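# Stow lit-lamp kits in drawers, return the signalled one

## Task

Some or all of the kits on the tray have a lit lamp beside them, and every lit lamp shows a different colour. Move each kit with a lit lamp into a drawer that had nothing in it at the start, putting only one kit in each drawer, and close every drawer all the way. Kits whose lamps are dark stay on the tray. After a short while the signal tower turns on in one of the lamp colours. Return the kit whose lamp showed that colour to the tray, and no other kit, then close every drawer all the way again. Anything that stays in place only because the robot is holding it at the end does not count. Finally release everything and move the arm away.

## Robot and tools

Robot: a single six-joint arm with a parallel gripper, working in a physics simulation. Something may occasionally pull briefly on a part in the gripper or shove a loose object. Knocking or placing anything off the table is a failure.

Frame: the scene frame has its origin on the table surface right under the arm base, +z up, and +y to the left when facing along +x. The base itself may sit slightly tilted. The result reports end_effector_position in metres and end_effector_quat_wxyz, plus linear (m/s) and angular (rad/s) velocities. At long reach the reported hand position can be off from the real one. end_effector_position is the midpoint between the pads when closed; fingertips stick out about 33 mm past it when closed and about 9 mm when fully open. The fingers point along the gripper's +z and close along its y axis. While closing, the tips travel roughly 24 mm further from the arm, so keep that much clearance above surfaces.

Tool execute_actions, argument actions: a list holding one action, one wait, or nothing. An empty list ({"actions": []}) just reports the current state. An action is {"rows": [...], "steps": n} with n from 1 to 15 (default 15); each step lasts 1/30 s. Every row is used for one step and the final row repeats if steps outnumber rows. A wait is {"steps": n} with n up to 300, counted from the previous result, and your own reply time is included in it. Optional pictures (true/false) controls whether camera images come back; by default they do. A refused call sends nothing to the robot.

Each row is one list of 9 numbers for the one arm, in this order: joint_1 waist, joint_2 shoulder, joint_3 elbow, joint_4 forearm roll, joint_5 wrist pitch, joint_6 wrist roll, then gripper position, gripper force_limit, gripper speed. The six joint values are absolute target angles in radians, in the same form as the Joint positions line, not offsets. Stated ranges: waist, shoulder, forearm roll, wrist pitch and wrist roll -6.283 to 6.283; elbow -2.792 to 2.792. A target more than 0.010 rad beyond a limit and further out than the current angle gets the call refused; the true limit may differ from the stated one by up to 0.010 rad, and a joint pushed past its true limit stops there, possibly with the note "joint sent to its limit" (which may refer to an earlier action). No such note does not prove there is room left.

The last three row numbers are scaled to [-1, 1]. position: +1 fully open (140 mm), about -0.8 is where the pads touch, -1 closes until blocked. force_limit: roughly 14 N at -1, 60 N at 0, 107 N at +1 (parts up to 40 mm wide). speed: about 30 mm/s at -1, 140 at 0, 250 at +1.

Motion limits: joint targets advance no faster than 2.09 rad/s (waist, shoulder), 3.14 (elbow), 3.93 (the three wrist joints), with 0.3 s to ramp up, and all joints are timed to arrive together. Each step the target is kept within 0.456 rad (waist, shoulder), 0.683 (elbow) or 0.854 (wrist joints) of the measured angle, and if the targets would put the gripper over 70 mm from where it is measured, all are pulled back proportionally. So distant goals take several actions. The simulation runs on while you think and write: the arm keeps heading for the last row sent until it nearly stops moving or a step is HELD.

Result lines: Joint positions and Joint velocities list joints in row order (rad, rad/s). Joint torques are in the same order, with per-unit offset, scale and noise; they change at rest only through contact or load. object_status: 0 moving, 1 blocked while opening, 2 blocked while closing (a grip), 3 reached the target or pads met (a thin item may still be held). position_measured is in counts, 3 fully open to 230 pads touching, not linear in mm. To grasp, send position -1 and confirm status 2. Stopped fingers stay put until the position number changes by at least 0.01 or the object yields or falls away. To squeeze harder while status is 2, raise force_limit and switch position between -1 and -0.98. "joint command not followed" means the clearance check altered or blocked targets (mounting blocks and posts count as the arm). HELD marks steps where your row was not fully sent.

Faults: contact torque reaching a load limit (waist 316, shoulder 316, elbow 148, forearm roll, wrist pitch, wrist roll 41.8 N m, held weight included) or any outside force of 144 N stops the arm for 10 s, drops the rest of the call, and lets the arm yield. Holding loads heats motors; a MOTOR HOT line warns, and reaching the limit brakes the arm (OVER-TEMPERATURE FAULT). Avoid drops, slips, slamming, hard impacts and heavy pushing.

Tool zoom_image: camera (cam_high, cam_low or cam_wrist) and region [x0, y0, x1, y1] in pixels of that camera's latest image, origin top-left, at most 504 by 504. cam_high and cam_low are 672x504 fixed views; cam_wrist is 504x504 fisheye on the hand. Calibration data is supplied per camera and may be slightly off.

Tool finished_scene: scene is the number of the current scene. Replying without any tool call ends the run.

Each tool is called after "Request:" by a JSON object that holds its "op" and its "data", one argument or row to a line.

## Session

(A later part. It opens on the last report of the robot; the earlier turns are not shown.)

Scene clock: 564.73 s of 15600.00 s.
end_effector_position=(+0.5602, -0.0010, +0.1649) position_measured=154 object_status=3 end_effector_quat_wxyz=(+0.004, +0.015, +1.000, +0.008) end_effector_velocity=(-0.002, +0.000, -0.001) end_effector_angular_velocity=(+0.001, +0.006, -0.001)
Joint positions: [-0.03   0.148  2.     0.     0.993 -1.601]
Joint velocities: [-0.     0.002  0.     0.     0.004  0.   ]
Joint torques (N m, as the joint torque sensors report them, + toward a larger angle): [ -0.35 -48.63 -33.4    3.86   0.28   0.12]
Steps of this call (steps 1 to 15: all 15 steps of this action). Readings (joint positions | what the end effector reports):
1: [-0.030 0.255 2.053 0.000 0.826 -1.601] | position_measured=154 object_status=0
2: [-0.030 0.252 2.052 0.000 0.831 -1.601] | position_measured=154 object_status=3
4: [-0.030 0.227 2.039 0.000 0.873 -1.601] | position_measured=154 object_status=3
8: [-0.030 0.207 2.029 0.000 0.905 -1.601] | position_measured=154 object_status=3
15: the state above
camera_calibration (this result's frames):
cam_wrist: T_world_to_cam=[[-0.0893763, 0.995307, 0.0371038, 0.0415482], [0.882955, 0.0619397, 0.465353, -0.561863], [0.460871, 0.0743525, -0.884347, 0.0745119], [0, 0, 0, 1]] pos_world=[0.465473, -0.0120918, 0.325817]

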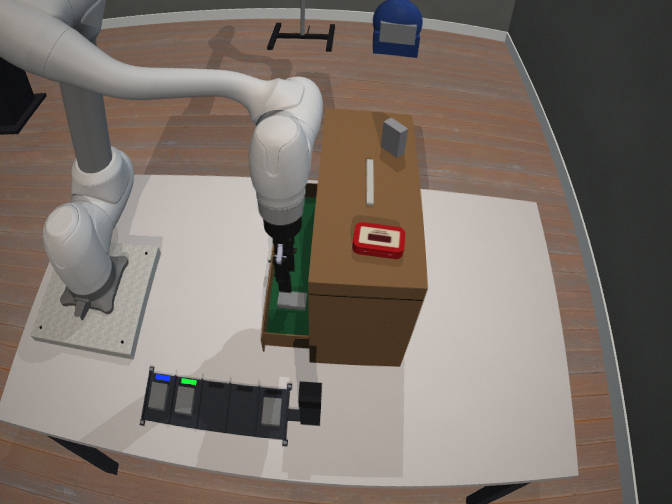

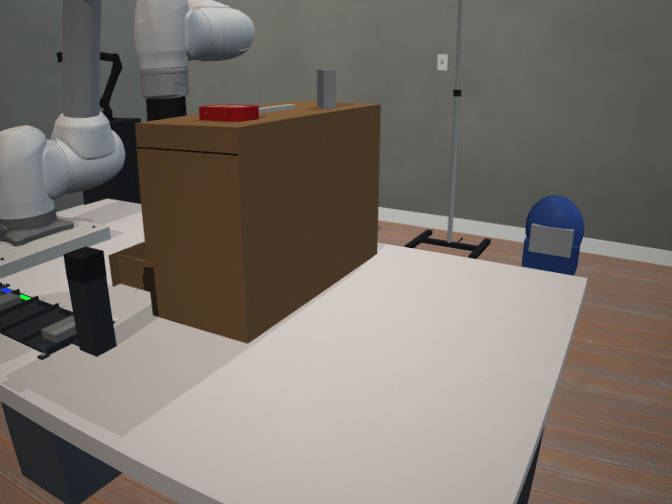

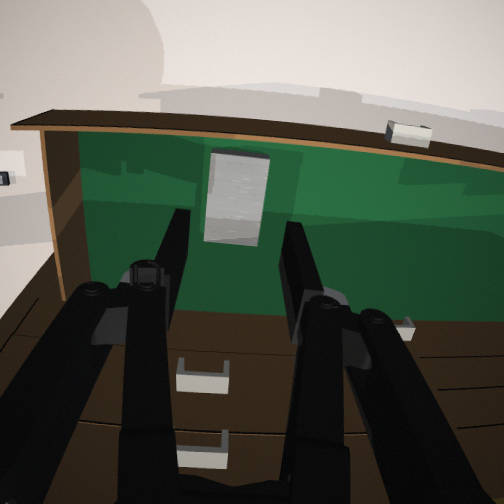

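Request:
{"op": "execute_actions", "data": {
  "actions": [
    {"rows":[[0.0,-0.2,2.0,0,1.2,-0.5,0,0,0]],"steps":15}
  ]
}}

Request:
{"op": "execute_actions", "data": {
  "actions": [
    {"rows":[[0.186,-0.38,2.55,0,0.13,1.571,0,0,0]],"steps":15}
  ]
}}

Request:
{"op": "execute_actions", "data": {
  "actions": [
    {"rows":[[0.186,-0.38,2.55,0,0.13,1.571,0,0,0]],"steps":15}
  ]
}}

Request:
{"op": "execute_actions", "data": {
  "actions": [
    {"rows":[[0.186,-0.2,2.7,0,-0.2,1.571,0,0,0]],"steps":15}
  ]
}}

Request:
{"op": "execute_actions", "data": {
  "actions": [
    {"rows":[[0.186,-0.018,2.704,0,-0.386,1.571,0,0,0]],"steps":15}
  ]
}}

Scene clock: 570.57 s of 15600.00 s.
end_effector_position=(+0.4912, +0.0125, +0.3070) position_measured=129 object_status=3 end_effector_quat_wxyz=(+0.052, +0.414, +0.909, +0.030) end_effector_velocity=(-0.210, +0.032, +0.310) end_effector_angular_velocity=(+0.260, -0.249, -2.196)
Joint positions: [-0.006 -0.127  2.    -0.     1.156 -0.754]
Joint velocities: [ 0.059 -0.661  0.     0.     0.388  2.267]
Joint torques (N m, as the joint torque sensors report them, + toward a larger angle): [ -1.58 -26.59 -38.18   4.31  -0.3    0.1 ]
Steps of this call (steps 1 to 15: the robot went on to your last target; steps 16 to 90: nothing new was sent; then 2.33 s passed at rest; steps 91 to 105: all 15 steps of this action). Readings (joint positions | what the end effector reports):
91: [-0.030 0.148 2.000 -0.000 0.993 -1.601] | position_measured=154 object_status=0
92: [-0.030 0.146 2.000 -0.000 0.994 -1.595] | position_measured=152 object_status=0
94: [-0.028 0.125 2.000 -0.000 1.007 -1.543] | position_measured=137 object_status=0
98: [-0.020 0.031 2.000 -0.000 1.062 -1.295] | position_measured=129 object_status=0
105: the state above
camera_calibration (this result's frames):
cam_wrist: T_world_to_cam=[[0.662622, 0.740719, 0.11076, -0.372207], [0.593887, -0.609756, 0.524877, -0.4357], [0.456323, -0.282017, -0.843941, 0.225278], [0, 0, 0, 1]] pos_world=[0.402589, 0.0735618, 0.460036]

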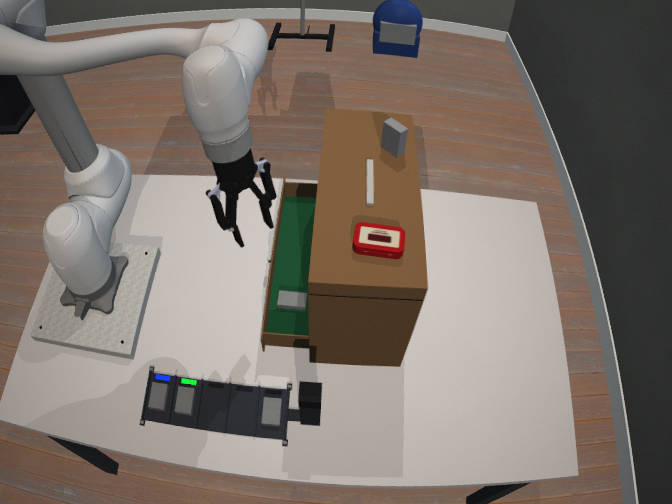

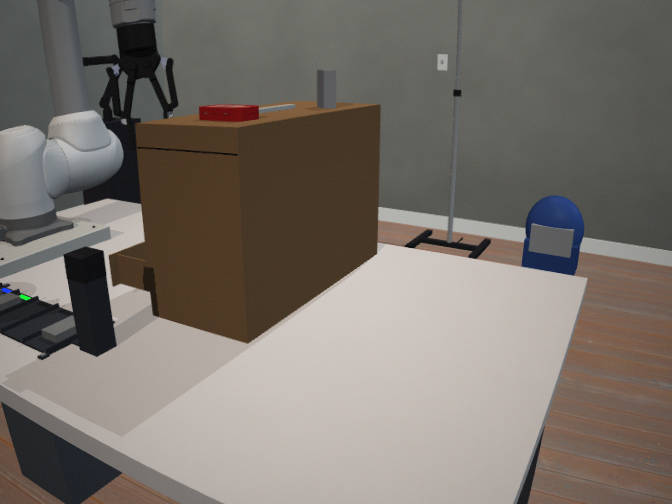

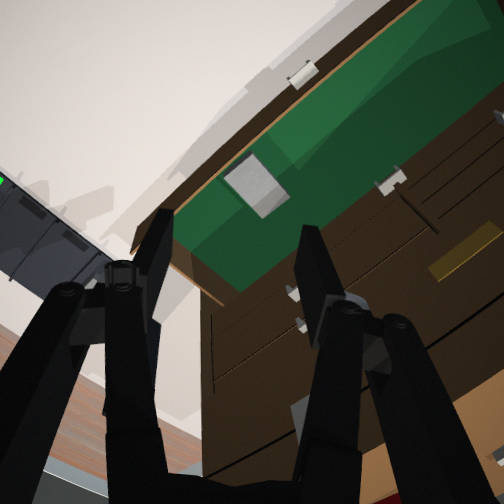

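Scene clock: 571.07 s of 15600.00 s.
end_effector_position=(+0.4747, +0.0915, +0.2333) position_measured=129 object_status=3 end_effector_quat_wxyz=(+0.148, +0.785, +0.511, +0.317) end_effector_velocity=(-0.027, +0.111, -0.042) end_effector_angular_velocity=(+2.484, -0.699, -2.525)
Joint positions: [ 0.155 -0.348  2.456 -0.     0.328  0.537]
Joint velocities: [ 0.233 -0.237  0.69  -0.001 -1.49   3.633]
Joint torques (N m, as the joint torque sensors report them, + toward a larger angle): [ -7.76   5.78 -48.93   5.27  -2.1   -0.1 ]
Steps of this call (steps 1 to 15: all 15 steps of this action). Readings (joint positions | what the end effector reports):
1: [-0.004 -0.148 2.000 -0.000 1.169 -0.680] | position_measured=129 object_status=3
2: [-0.002 -0.168 2.002 -0.000 1.175 -0.613] | position_measured=129 object_status=3
4: [0.010 -0.200 2.031 -0.000 1.146 -0.501] | position_measured=129 object_status=3
8: [0.061 -0.252 2.178 -0.000 0.917 -0.249] | position_measured=129 object_status=3
15: the state above
camera_calibration (this result's frames):
cam_wrist: T_world_to_cam=[[0.721446, -0.327146, 0.610321, -0.458386], [-0.474078, -0.875771, 0.0909638, 0.293418], [0.504743, -0.354965, -0.786914, 0.163285], [0, 0, 0, 1]] pos_world=[0.387387, 0.164969, 0.381564]

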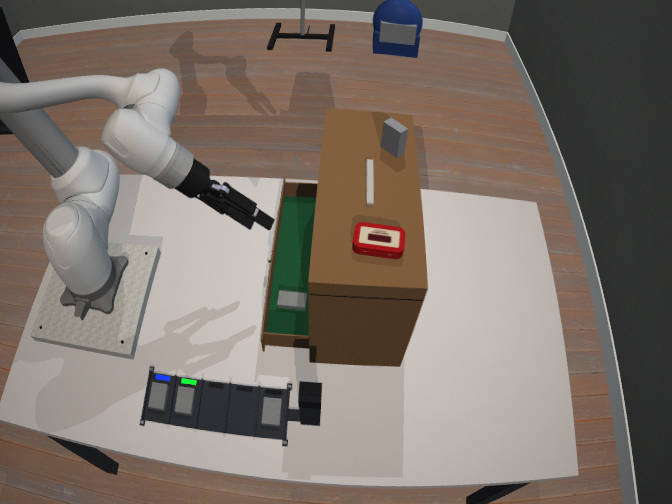

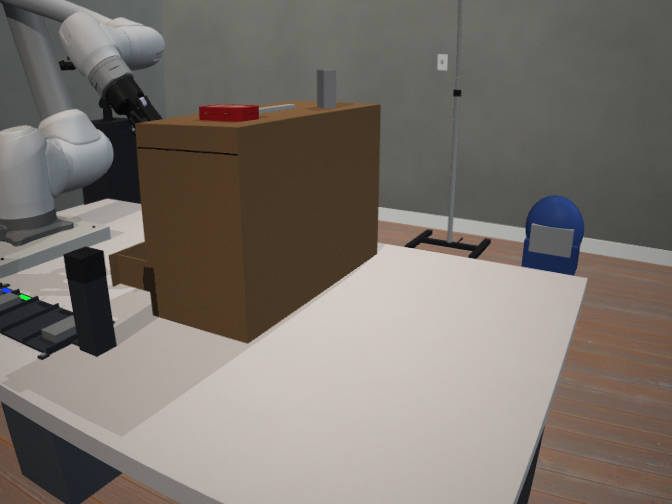

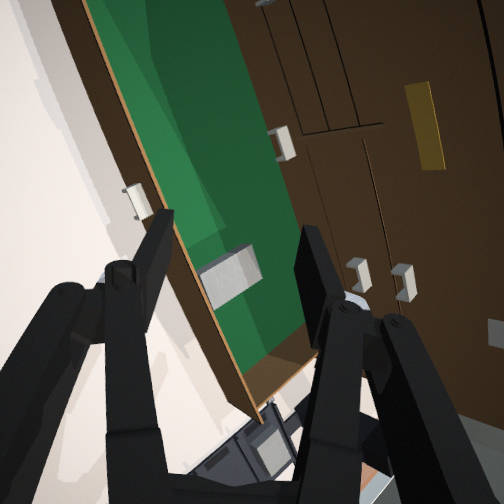

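Scene clock: 571.57 s of 15600.00 s.
end_effector_position=(+0.4670, +0.1057, +0.2291) position_measured=129 object_status=3 end_effector_quat_wxyz=(-0.038, +0.908, +0.068, +0.411) end_effector_velocity=(-0.000, -0.001, -0.000) end_effector_angular_velocity=(+0.003, +0.000, -0.004)
Joint positions: [ 0.186 -0.38   2.55  -0.     0.13   1.571]
Joint velocities: [-0.001  0.     0.001  0.    -0.001  0.004]
Joint torques (N m, as the joint torque sensors report them, + toward a larger angle): [ -2.59   1.2  -36.37   3.83  -1.93   0.27]
Steps of this call (steps 1 to 15: all 15 steps of this action). Readings (joint positions | what the end effector reports):
1: [0.162 -0.355 2.477 -0.000 0.284 0.660] | position_measured=129 object_status=3
2: [0.167 -0.360 2.493 -0.000 0.250 0.784] | position_measured=129 object_status=3
4: [0.175 -0.368 2.516 -0.000 0.202 1.028] | position_measured=129 object_status=3
8: [0.183 -0.377 2.542 -0.000 0.146 1.410] | position_measured=129 object_status=3
15: the state above
camera_calibration (this result's frames):
cam_wrist: T_world_to_cam=[[0.214828, -0.972401, 0.0910184, -0.0218089], [-0.901026, -0.233289, -0.365688, 0.538664], [0.376829, -0.00344985, -0.926276, 0.223436], [0, 0, 0, 1]] pos_world=[0.405838, 0.105228, 0.405931]

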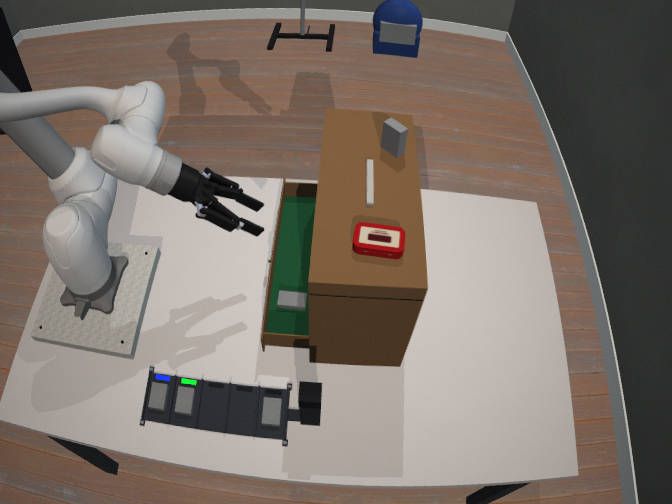

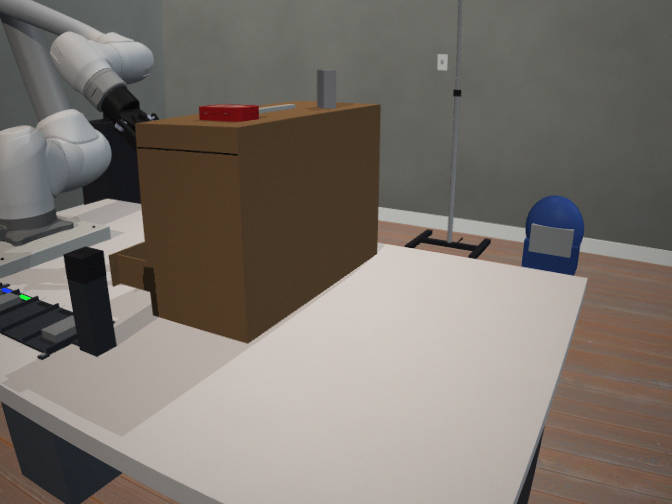

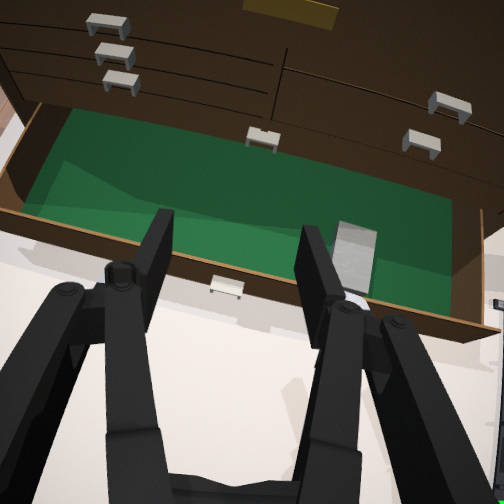

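Scene clock: 572.07 s of 15600.00 s.
end_effector_position=(+0.4478, +0.1041, +0.1284) position_measured=129 object_status=3 end_effector_quat_wxyz=(-0.038, +0.908, +0.068, +0.411) end_effector_velocity=(+0.001, -0.000, +0.000) end_effector_angular_velocity=(+0.001, -0.001, -0.002)
Joint positions: [ 0.186 -0.2    2.7   -0.    -0.2    1.571]
Joint velocities: [-0.001  0.001 -0.     0.001 -0.003  0.   ]
Joint torques (N m, as the joint torque sensors report them, + toward a larger angle): [ -1.6   -7.93 -27.7    2.84  -1.73   0.14]
Steps of this call (steps 1 to 15: all 15 steps of this action). Readings (joint positions | what the end effector reports):
1: [0.186 -0.380 2.550 -0.000 0.130 1.571] | position_measured=129 object_status=3
2: [0.186 -0.377 2.552 -0.000 0.124 1.571] | position_measured=129 object_status=3
4: [0.186 -0.349 2.575 -0.000 0.073 1.571] | position_measured=129 object_status=3
8: [0.186 -0.240 2.667 -0.000 -0.125 1.571] | position_measured=129 object_status=3
15: the state above
camera_calibration (this result's frames):
cam_wrist: T_world_to_cam=[[0.214659, -0.97246, 0.0907949, -0.00996975], [-0.900923, -0.233049, -0.366096, 0.484212], [0.377173, -0.00321366, -0.926137, 0.137189], [0, 0, 0, 1]] pos_world=[0.386634, 0.103591, 0.305229]

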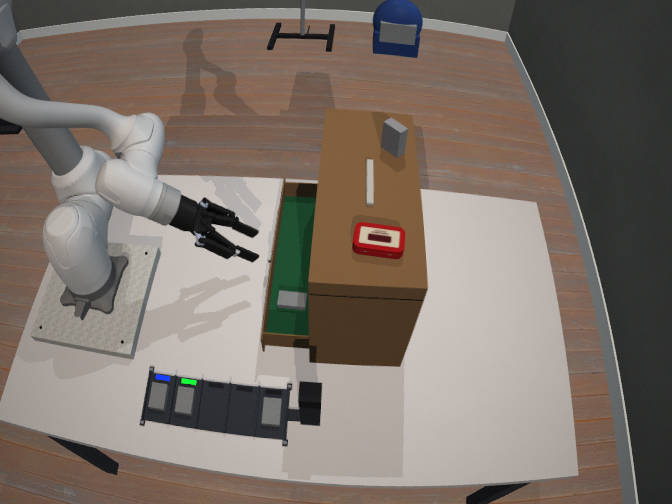

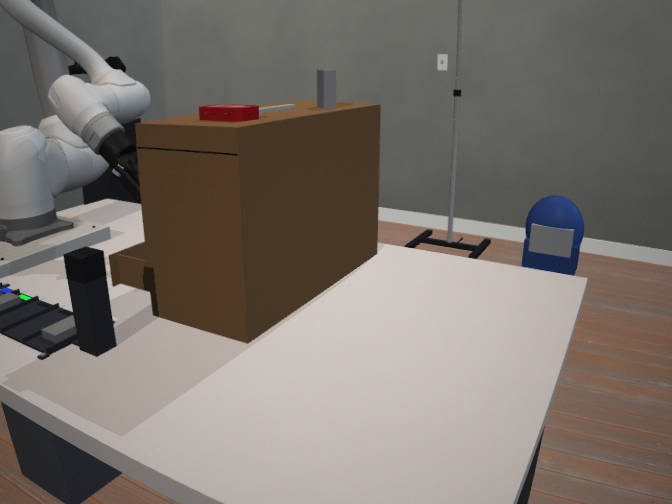

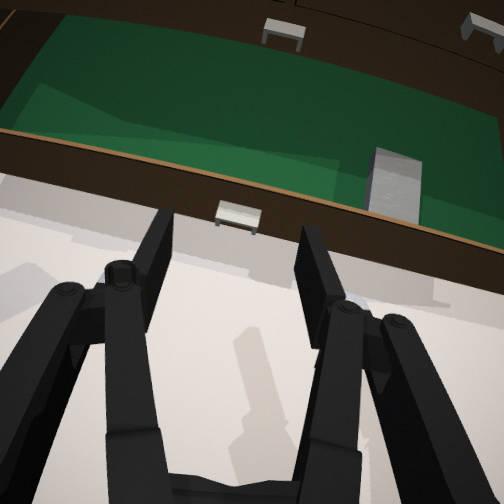

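Scene clock: 572.57 s of 15600.00 s.
end_effector_position=(+0.4711, +0.1084, +0.0867) position_measured=129 object_status=3 end_effector_quat_wxyz=(-0.038, +0.908, +0.068, +0.411) end_effector_velocity=(-0.000, -0.001, -0.002) end_effector_angular_velocity=(-0.001, +0.004, -0.001)
Joint positions: [ 0.186 -0.018  2.704  0.    -0.386  1.571]
Joint velocities: [-0.001  0.004 -0.     0.     0.001 -0.001]
Joint torques (N m, as the joint torque sensors report them, + toward a larger angle): [ -1.04 -18.09 -20.99   2.06  -1.9    0.11]
Steps of this call (steps 1 to 15: all 15 steps of this action). Readings (joint positions | what the end effector reports):
1: [0.186 -0.200 2.700 -0.000 -0.200 1.571] | position_measured=129 object_status=3
2: [0.186 -0.197 2.700 -0.000 -0.203 1.571] | position_measured=129 object_status=3
4: [0.186 -0.169 2.701 -0.000 -0.232 1.571] | position_measured=129 object_status=3
8: [0.186 -0.051 2.703 0.000 -0.351 1.571] | position_measured=129 object_status=3
15: the state above
camera_calibration (this result's frames):
cam_wrist: T_world_to_cam=[[0.214652, -0.972464, 0.0907638, -0.00704979], [-0.901008, -0.233031, -0.365899, 0.490947], [0.376974, -0.00323786, -0.926218, 0.0898211], [0, 0, 0, 1]] pos_world=[0.41, 0.107841, 0.263471]

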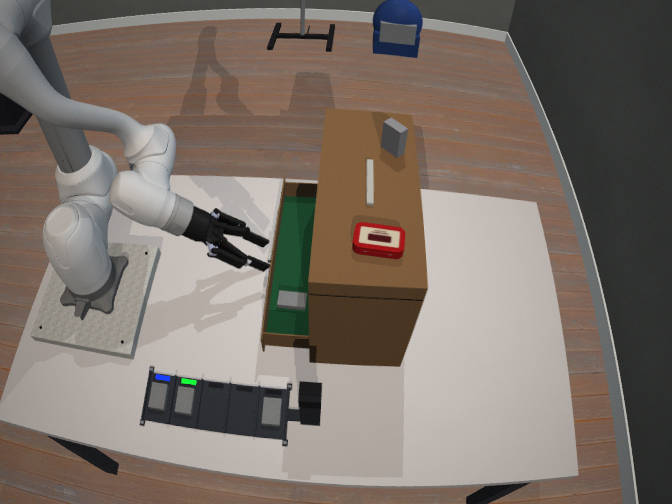

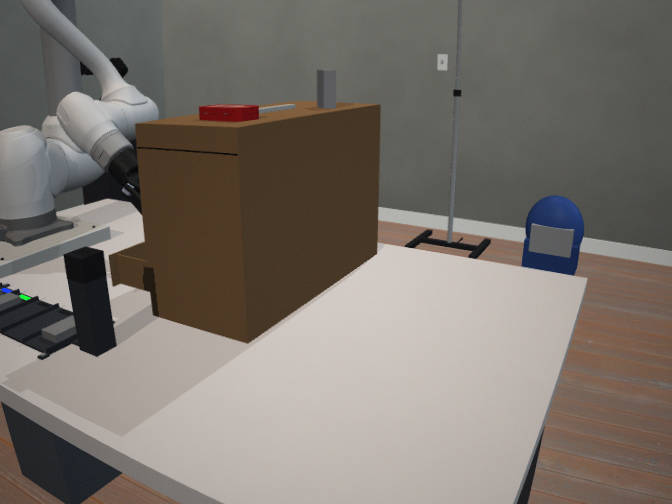

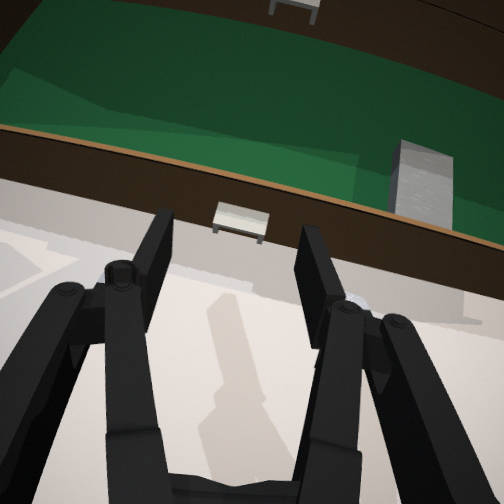

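Request:
{"op": "execute_actions", "data": {
  "actions": [
    {"rows":[[0.185,-0.012,2.698,0,-0.386,1.571,0,-0.4,0],[0.185,-0.012,2.698,0,-0.386,1.571,0,-0.4,0],[0.185,-0.012,2.698,0,-0.386,1.571,0,-0.4,0],[0.185,-0.012,2.698,0,-0.386,1.571,-1,-0.4,0]],"steps":15}
  ]
}}

Request:
{"op": "execute_actions", "data": {
  "actions": [
    {"rows":[[0.18,0.01,2.675,0,-0.385,1.571,-1,-0.4,0],[0.18,0.01,2.675,0,-0.385,1.571,-1,-0.4,0],[0.18,0.01,2.675,0,-0.385,1.571,-1,-0.4,0],[0.18,0.01,2.675,0,-0.385,1.571,-1,-0.4,0],[0.175,0.037,2.647,0,-0.384,1.571,-1,-0.4,0],[0.175,0.037,2.647,0,-0.384,1.571,-1,-0.4,0],[0.175,0.037,2.647,0,-0.384,1.571,-1,-0.4,0],[0.175,0.037,2.647,0,-0.384,1.571,-1,-0.4,0],[0.17,0.066,2.613,0,-0.379,1.571,-1,-0.4,0],[0.17,0.066,2.613,0,-0.379,1.571,-1,-0.4,0],[0.17,0.066,2.613,0,-0.379,1.571,-1,-0.4,0],[0.166,0.095,2.58,0,-0.375,1.571,-1,-0.4,0]],"steps":15}
  ]
}}

Request:
{"op": "execute_actions", "data": {
  "actions": [
    {"rows":[[0.162,0.118,2.55,0,-0.368,1.571,-1,-0.4,0],[0.162,0.118,2.55,0,-0.368,1.571,-1,-0.4,0],[0.162,0.118,2.55,0,-0.368,1.571,-1,-0.4,0],[0.162,0.118,2.55,0,-0.368,1.571,-1,-0.4,0],[0.159,0.141,2.521,0,-0.362,1.571,-1,-0.4,0],[0.159,0.141,2.521,0,-0.362,1.571,-1,-0.4,0],[0.159,0.141,2.521,0,-0.362,1.571,-1,-0.4,0],[0.159,0.141,2.521,0,-0.362,1.571,-1,-0.4,0],[0.158,0.155,2.503,0,-0.358,1.571,-1,-0.4,0],[0.158,0.155,2.503,0,-0.358,1.571,-1,-0.4,0],[0.158,0.155,2.503,0,-0.358,1.571,-1,-0.4,0],[0.158,0.162,2.493,0,-0.355,1.571,-1,-0.4,0]],"steps":15}
  ]
}}

Scene clock: 583.47 s of 15600.00 s.
end_effector_position=(+0.4750, +0.1084, +0.0867) position_measured=192 object_status=0 end_effector_quat_wxyz=(-0.038, +0.908, +0.068, +0.411) end_effector_velocity=(+0.000, +0.001, +0.001) end_effector_angular_velocity=(+0.000, -0.002, +0.001)
Joint positions: [ 0.185 -0.012  2.698  0.    -0.386  1.571]
Joint velocities: [ 0.001 -0.001  0.     0.001 -0.001  0.   ]
Joint torques (N m, as the joint torque sensors report them, + toward a larger angle): [ 10.03 -17.85 -21.74  -1.12  -1.54   0.06]
Steps of this call (steps 1 to 15: the robot went on to your last target; steps 16 to 90: nothing new was sent; then 7.40 s passed at rest; steps 91 to 105: all 15 steps of this action). Readings (joint positions | what the end effector reports):
91: [0.186 -0.018 2.704 0.000 -0.386 1.571] | position_measured=129 object_status=3
92: [0.186 -0.016 2.702 0.000 -0.386 1.571] | position_measured=129 object_status=3
94: [0.185 -0.012 2.698 0.000 -0.386 1.571] | position_measured=129 object_status=0
98: [0.185 -0.012 2.698 0.000 -0.386 1.571] | position_measured=154 object_status=0
105: the state above
camera_calibration (this result's frames):
cam_wrist: T_world_to_cam=[[0.213541, -0.972711, 0.0907397, -0.0072833], [-0.901343, -0.231991, -0.365734, 0.494427], [0.376804, -0.00368842, -0.926286, 0.0885119], [0, 0, 0, 1]] pos_world=[0.413852, 0.107945, 0.263477]

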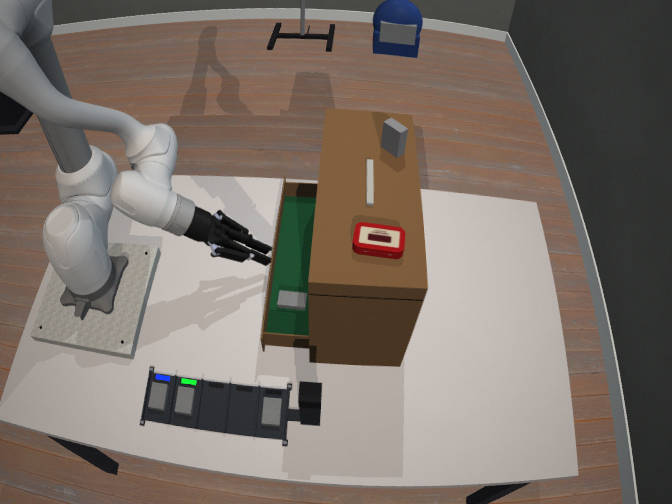

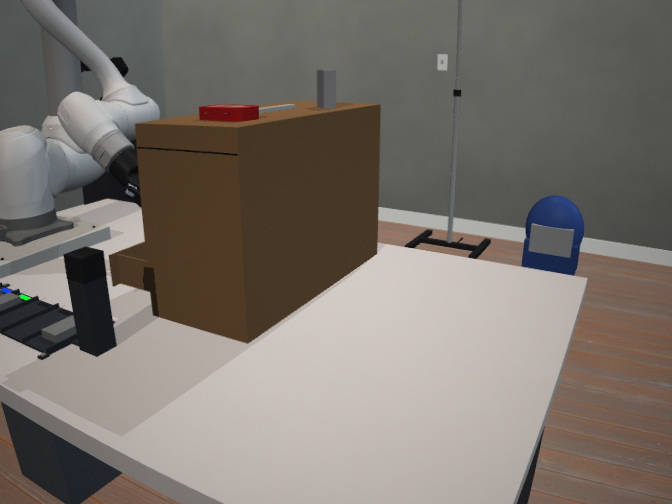

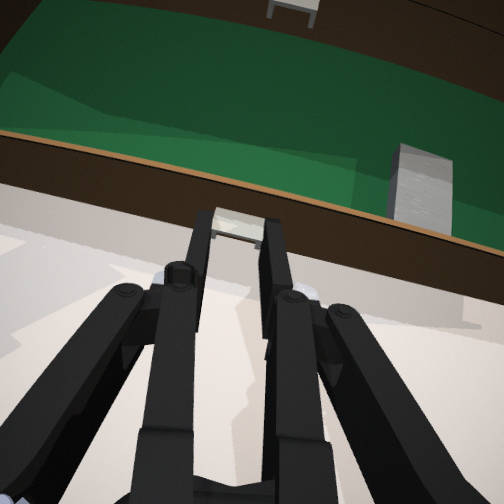

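Scene clock: 583.97 s of 15600.00 s.
end_effector_position=(+0.5454, +0.1091, +0.0874) position_measured=192 object_status=2 end_effector_quat_wxyz=(-0.035, +0.909, +0.059, +0.412) end_effector_velocity=(+0.129, +0.002, -0.002) end_effector_angular_velocity=(+0.001, -0.002, -0.028)
Joint positions: [ 0.167  0.091  2.584  0.    -0.376  1.571]
Joint velocities: [-0.028  0.184 -0.211  0.     0.024  0.   ]
Joint torques (N m, as the joint torque sensors report them, + toward a larger angle): [  4.46 -57.5  -13.98   1.11  -5.13   0.31]
Steps of this call (steps 1 to 15: all 15 steps of this action). Readings (joint positions | what the end effector reports):
1: [0.185 -0.012 2.698 0.000 -0.386 1.571] | position_measured=192 object_status=0
2: [0.184 -0.009 2.695 0.000 -0.386 1.571] | position_measured=192 object_status=0
4: [0.181 0.007 2.678 0.000 -0.385 1.571] | position_measured=192 object_status=2
8: [0.176 0.032 2.652 0.000 -0.384 1.571] | position_measured=192 object_status=2
15: the state above
camera_calibration (this result's frames):
cam_wrist: T_world_to_cam=[[0.195652, -0.976483, 0.0905591, -0.0115575], [-0.905465, -0.215341, -0.365734, 0.558785], [0.376634, -0.0104415, -0.926303, 0.0634705], [0, 0, 0, 1]] pos_world=[0.484316, 0.109706, 0.264206]

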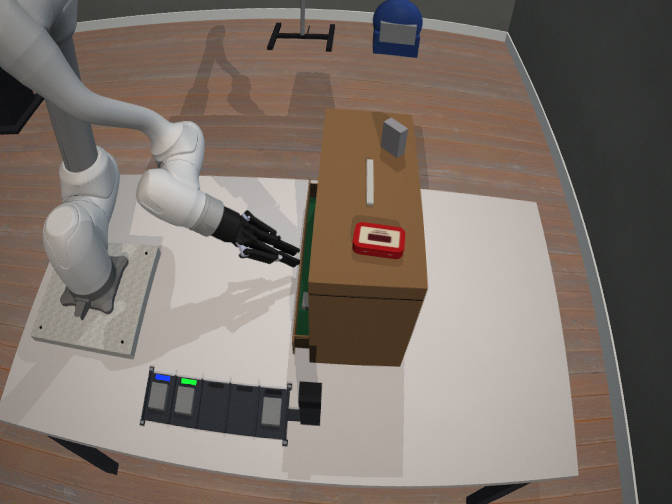

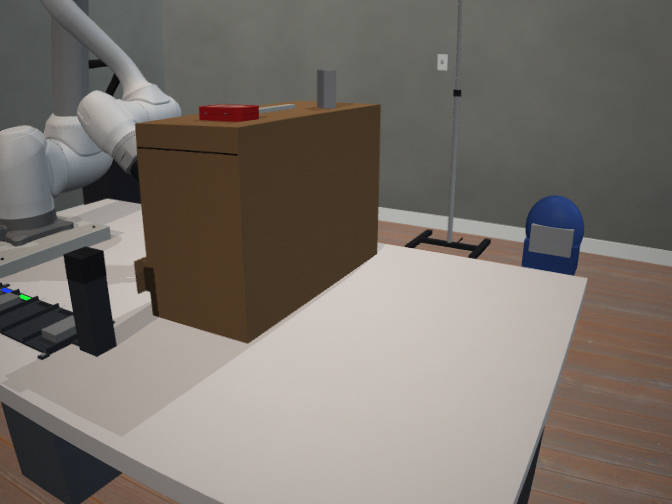

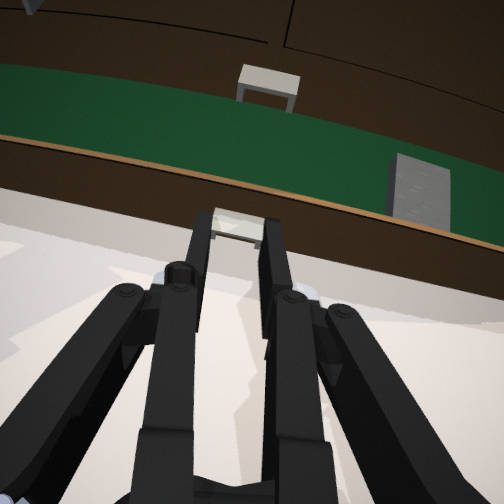

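Scene clock: 584.47 s of 15600.00 s.
end_effector_position=(+0.5992, +0.1111, +0.0874) position_measured=192 object_status=2 end_effector_quat_wxyz=(-0.033, +0.909, +0.055, +0.412) end_effector_velocity=(+0.009, +0.001, -0.001) end_effector_angular_velocity=(-0.000, +0.003, -0.001)
Joint positions: [ 0.158  0.162  2.494 -0.    -0.355  1.571]
Joint velocities: [-0.001  0.014 -0.017 -0.     0.005  0.   ]
Joint torques (N m, as the joint torque sensors report them, + toward a larger angle): [ 20.79 -43.68 -27.6   -2.53  -5.19   0.22]
Steps of this call (steps 1 to 15: all 15 steps of this action). Readings (joint positions | what the end effector reports):
1: [0.166 0.094 2.580 0.000 -0.375 1.571] | position_measured=192 object_status=2
2: [0.165 0.098 2.576 0.000 -0.374 1.571] | position_measured=192 object_status=2
4: [0.163 0.115 2.554 0.000 -0.369 1.571] | position_measured=192 object_status=2
8: [0.159 0.138 2.525 -0.000 -0.363 1.571] | position_measured=192 object_status=2
15: the state above
camera_calibration (this result's frames):
cam_wrist: T_world_to_cam=[[0.18718, -0.978152, 0.0904544, -0.0148341], [-0.907505, -0.207437, -0.365247, 0.60821], [0.37603, -0.013721, -0.926506, 0.0439824], [0, 0, 0, 1]] pos_world=[0.538191, 0.112258, 0.264238]

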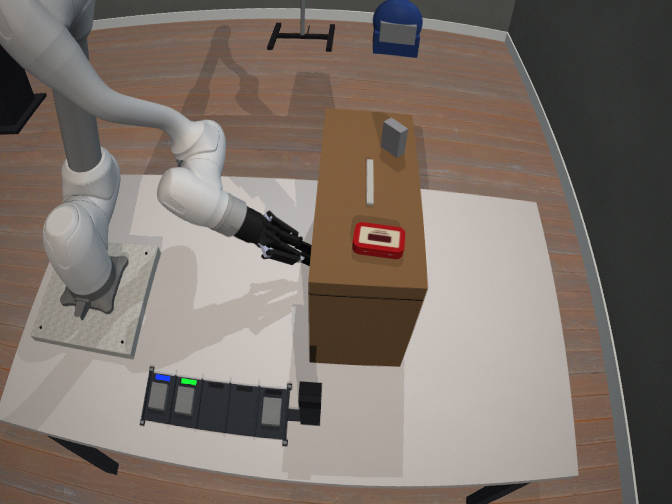

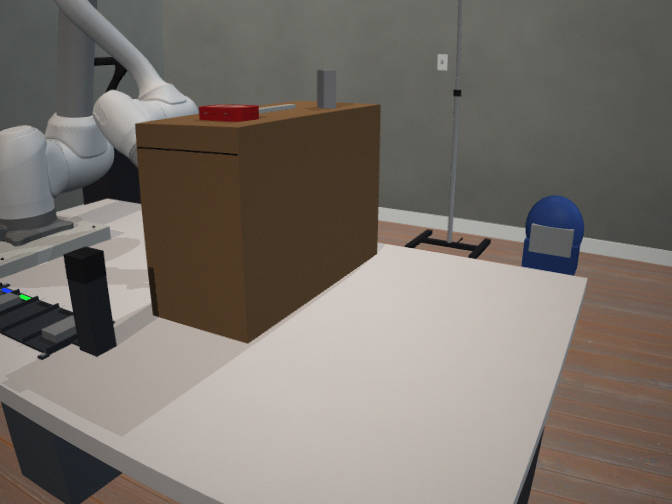

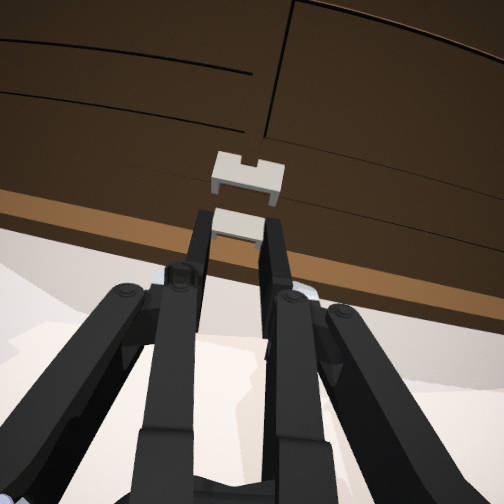

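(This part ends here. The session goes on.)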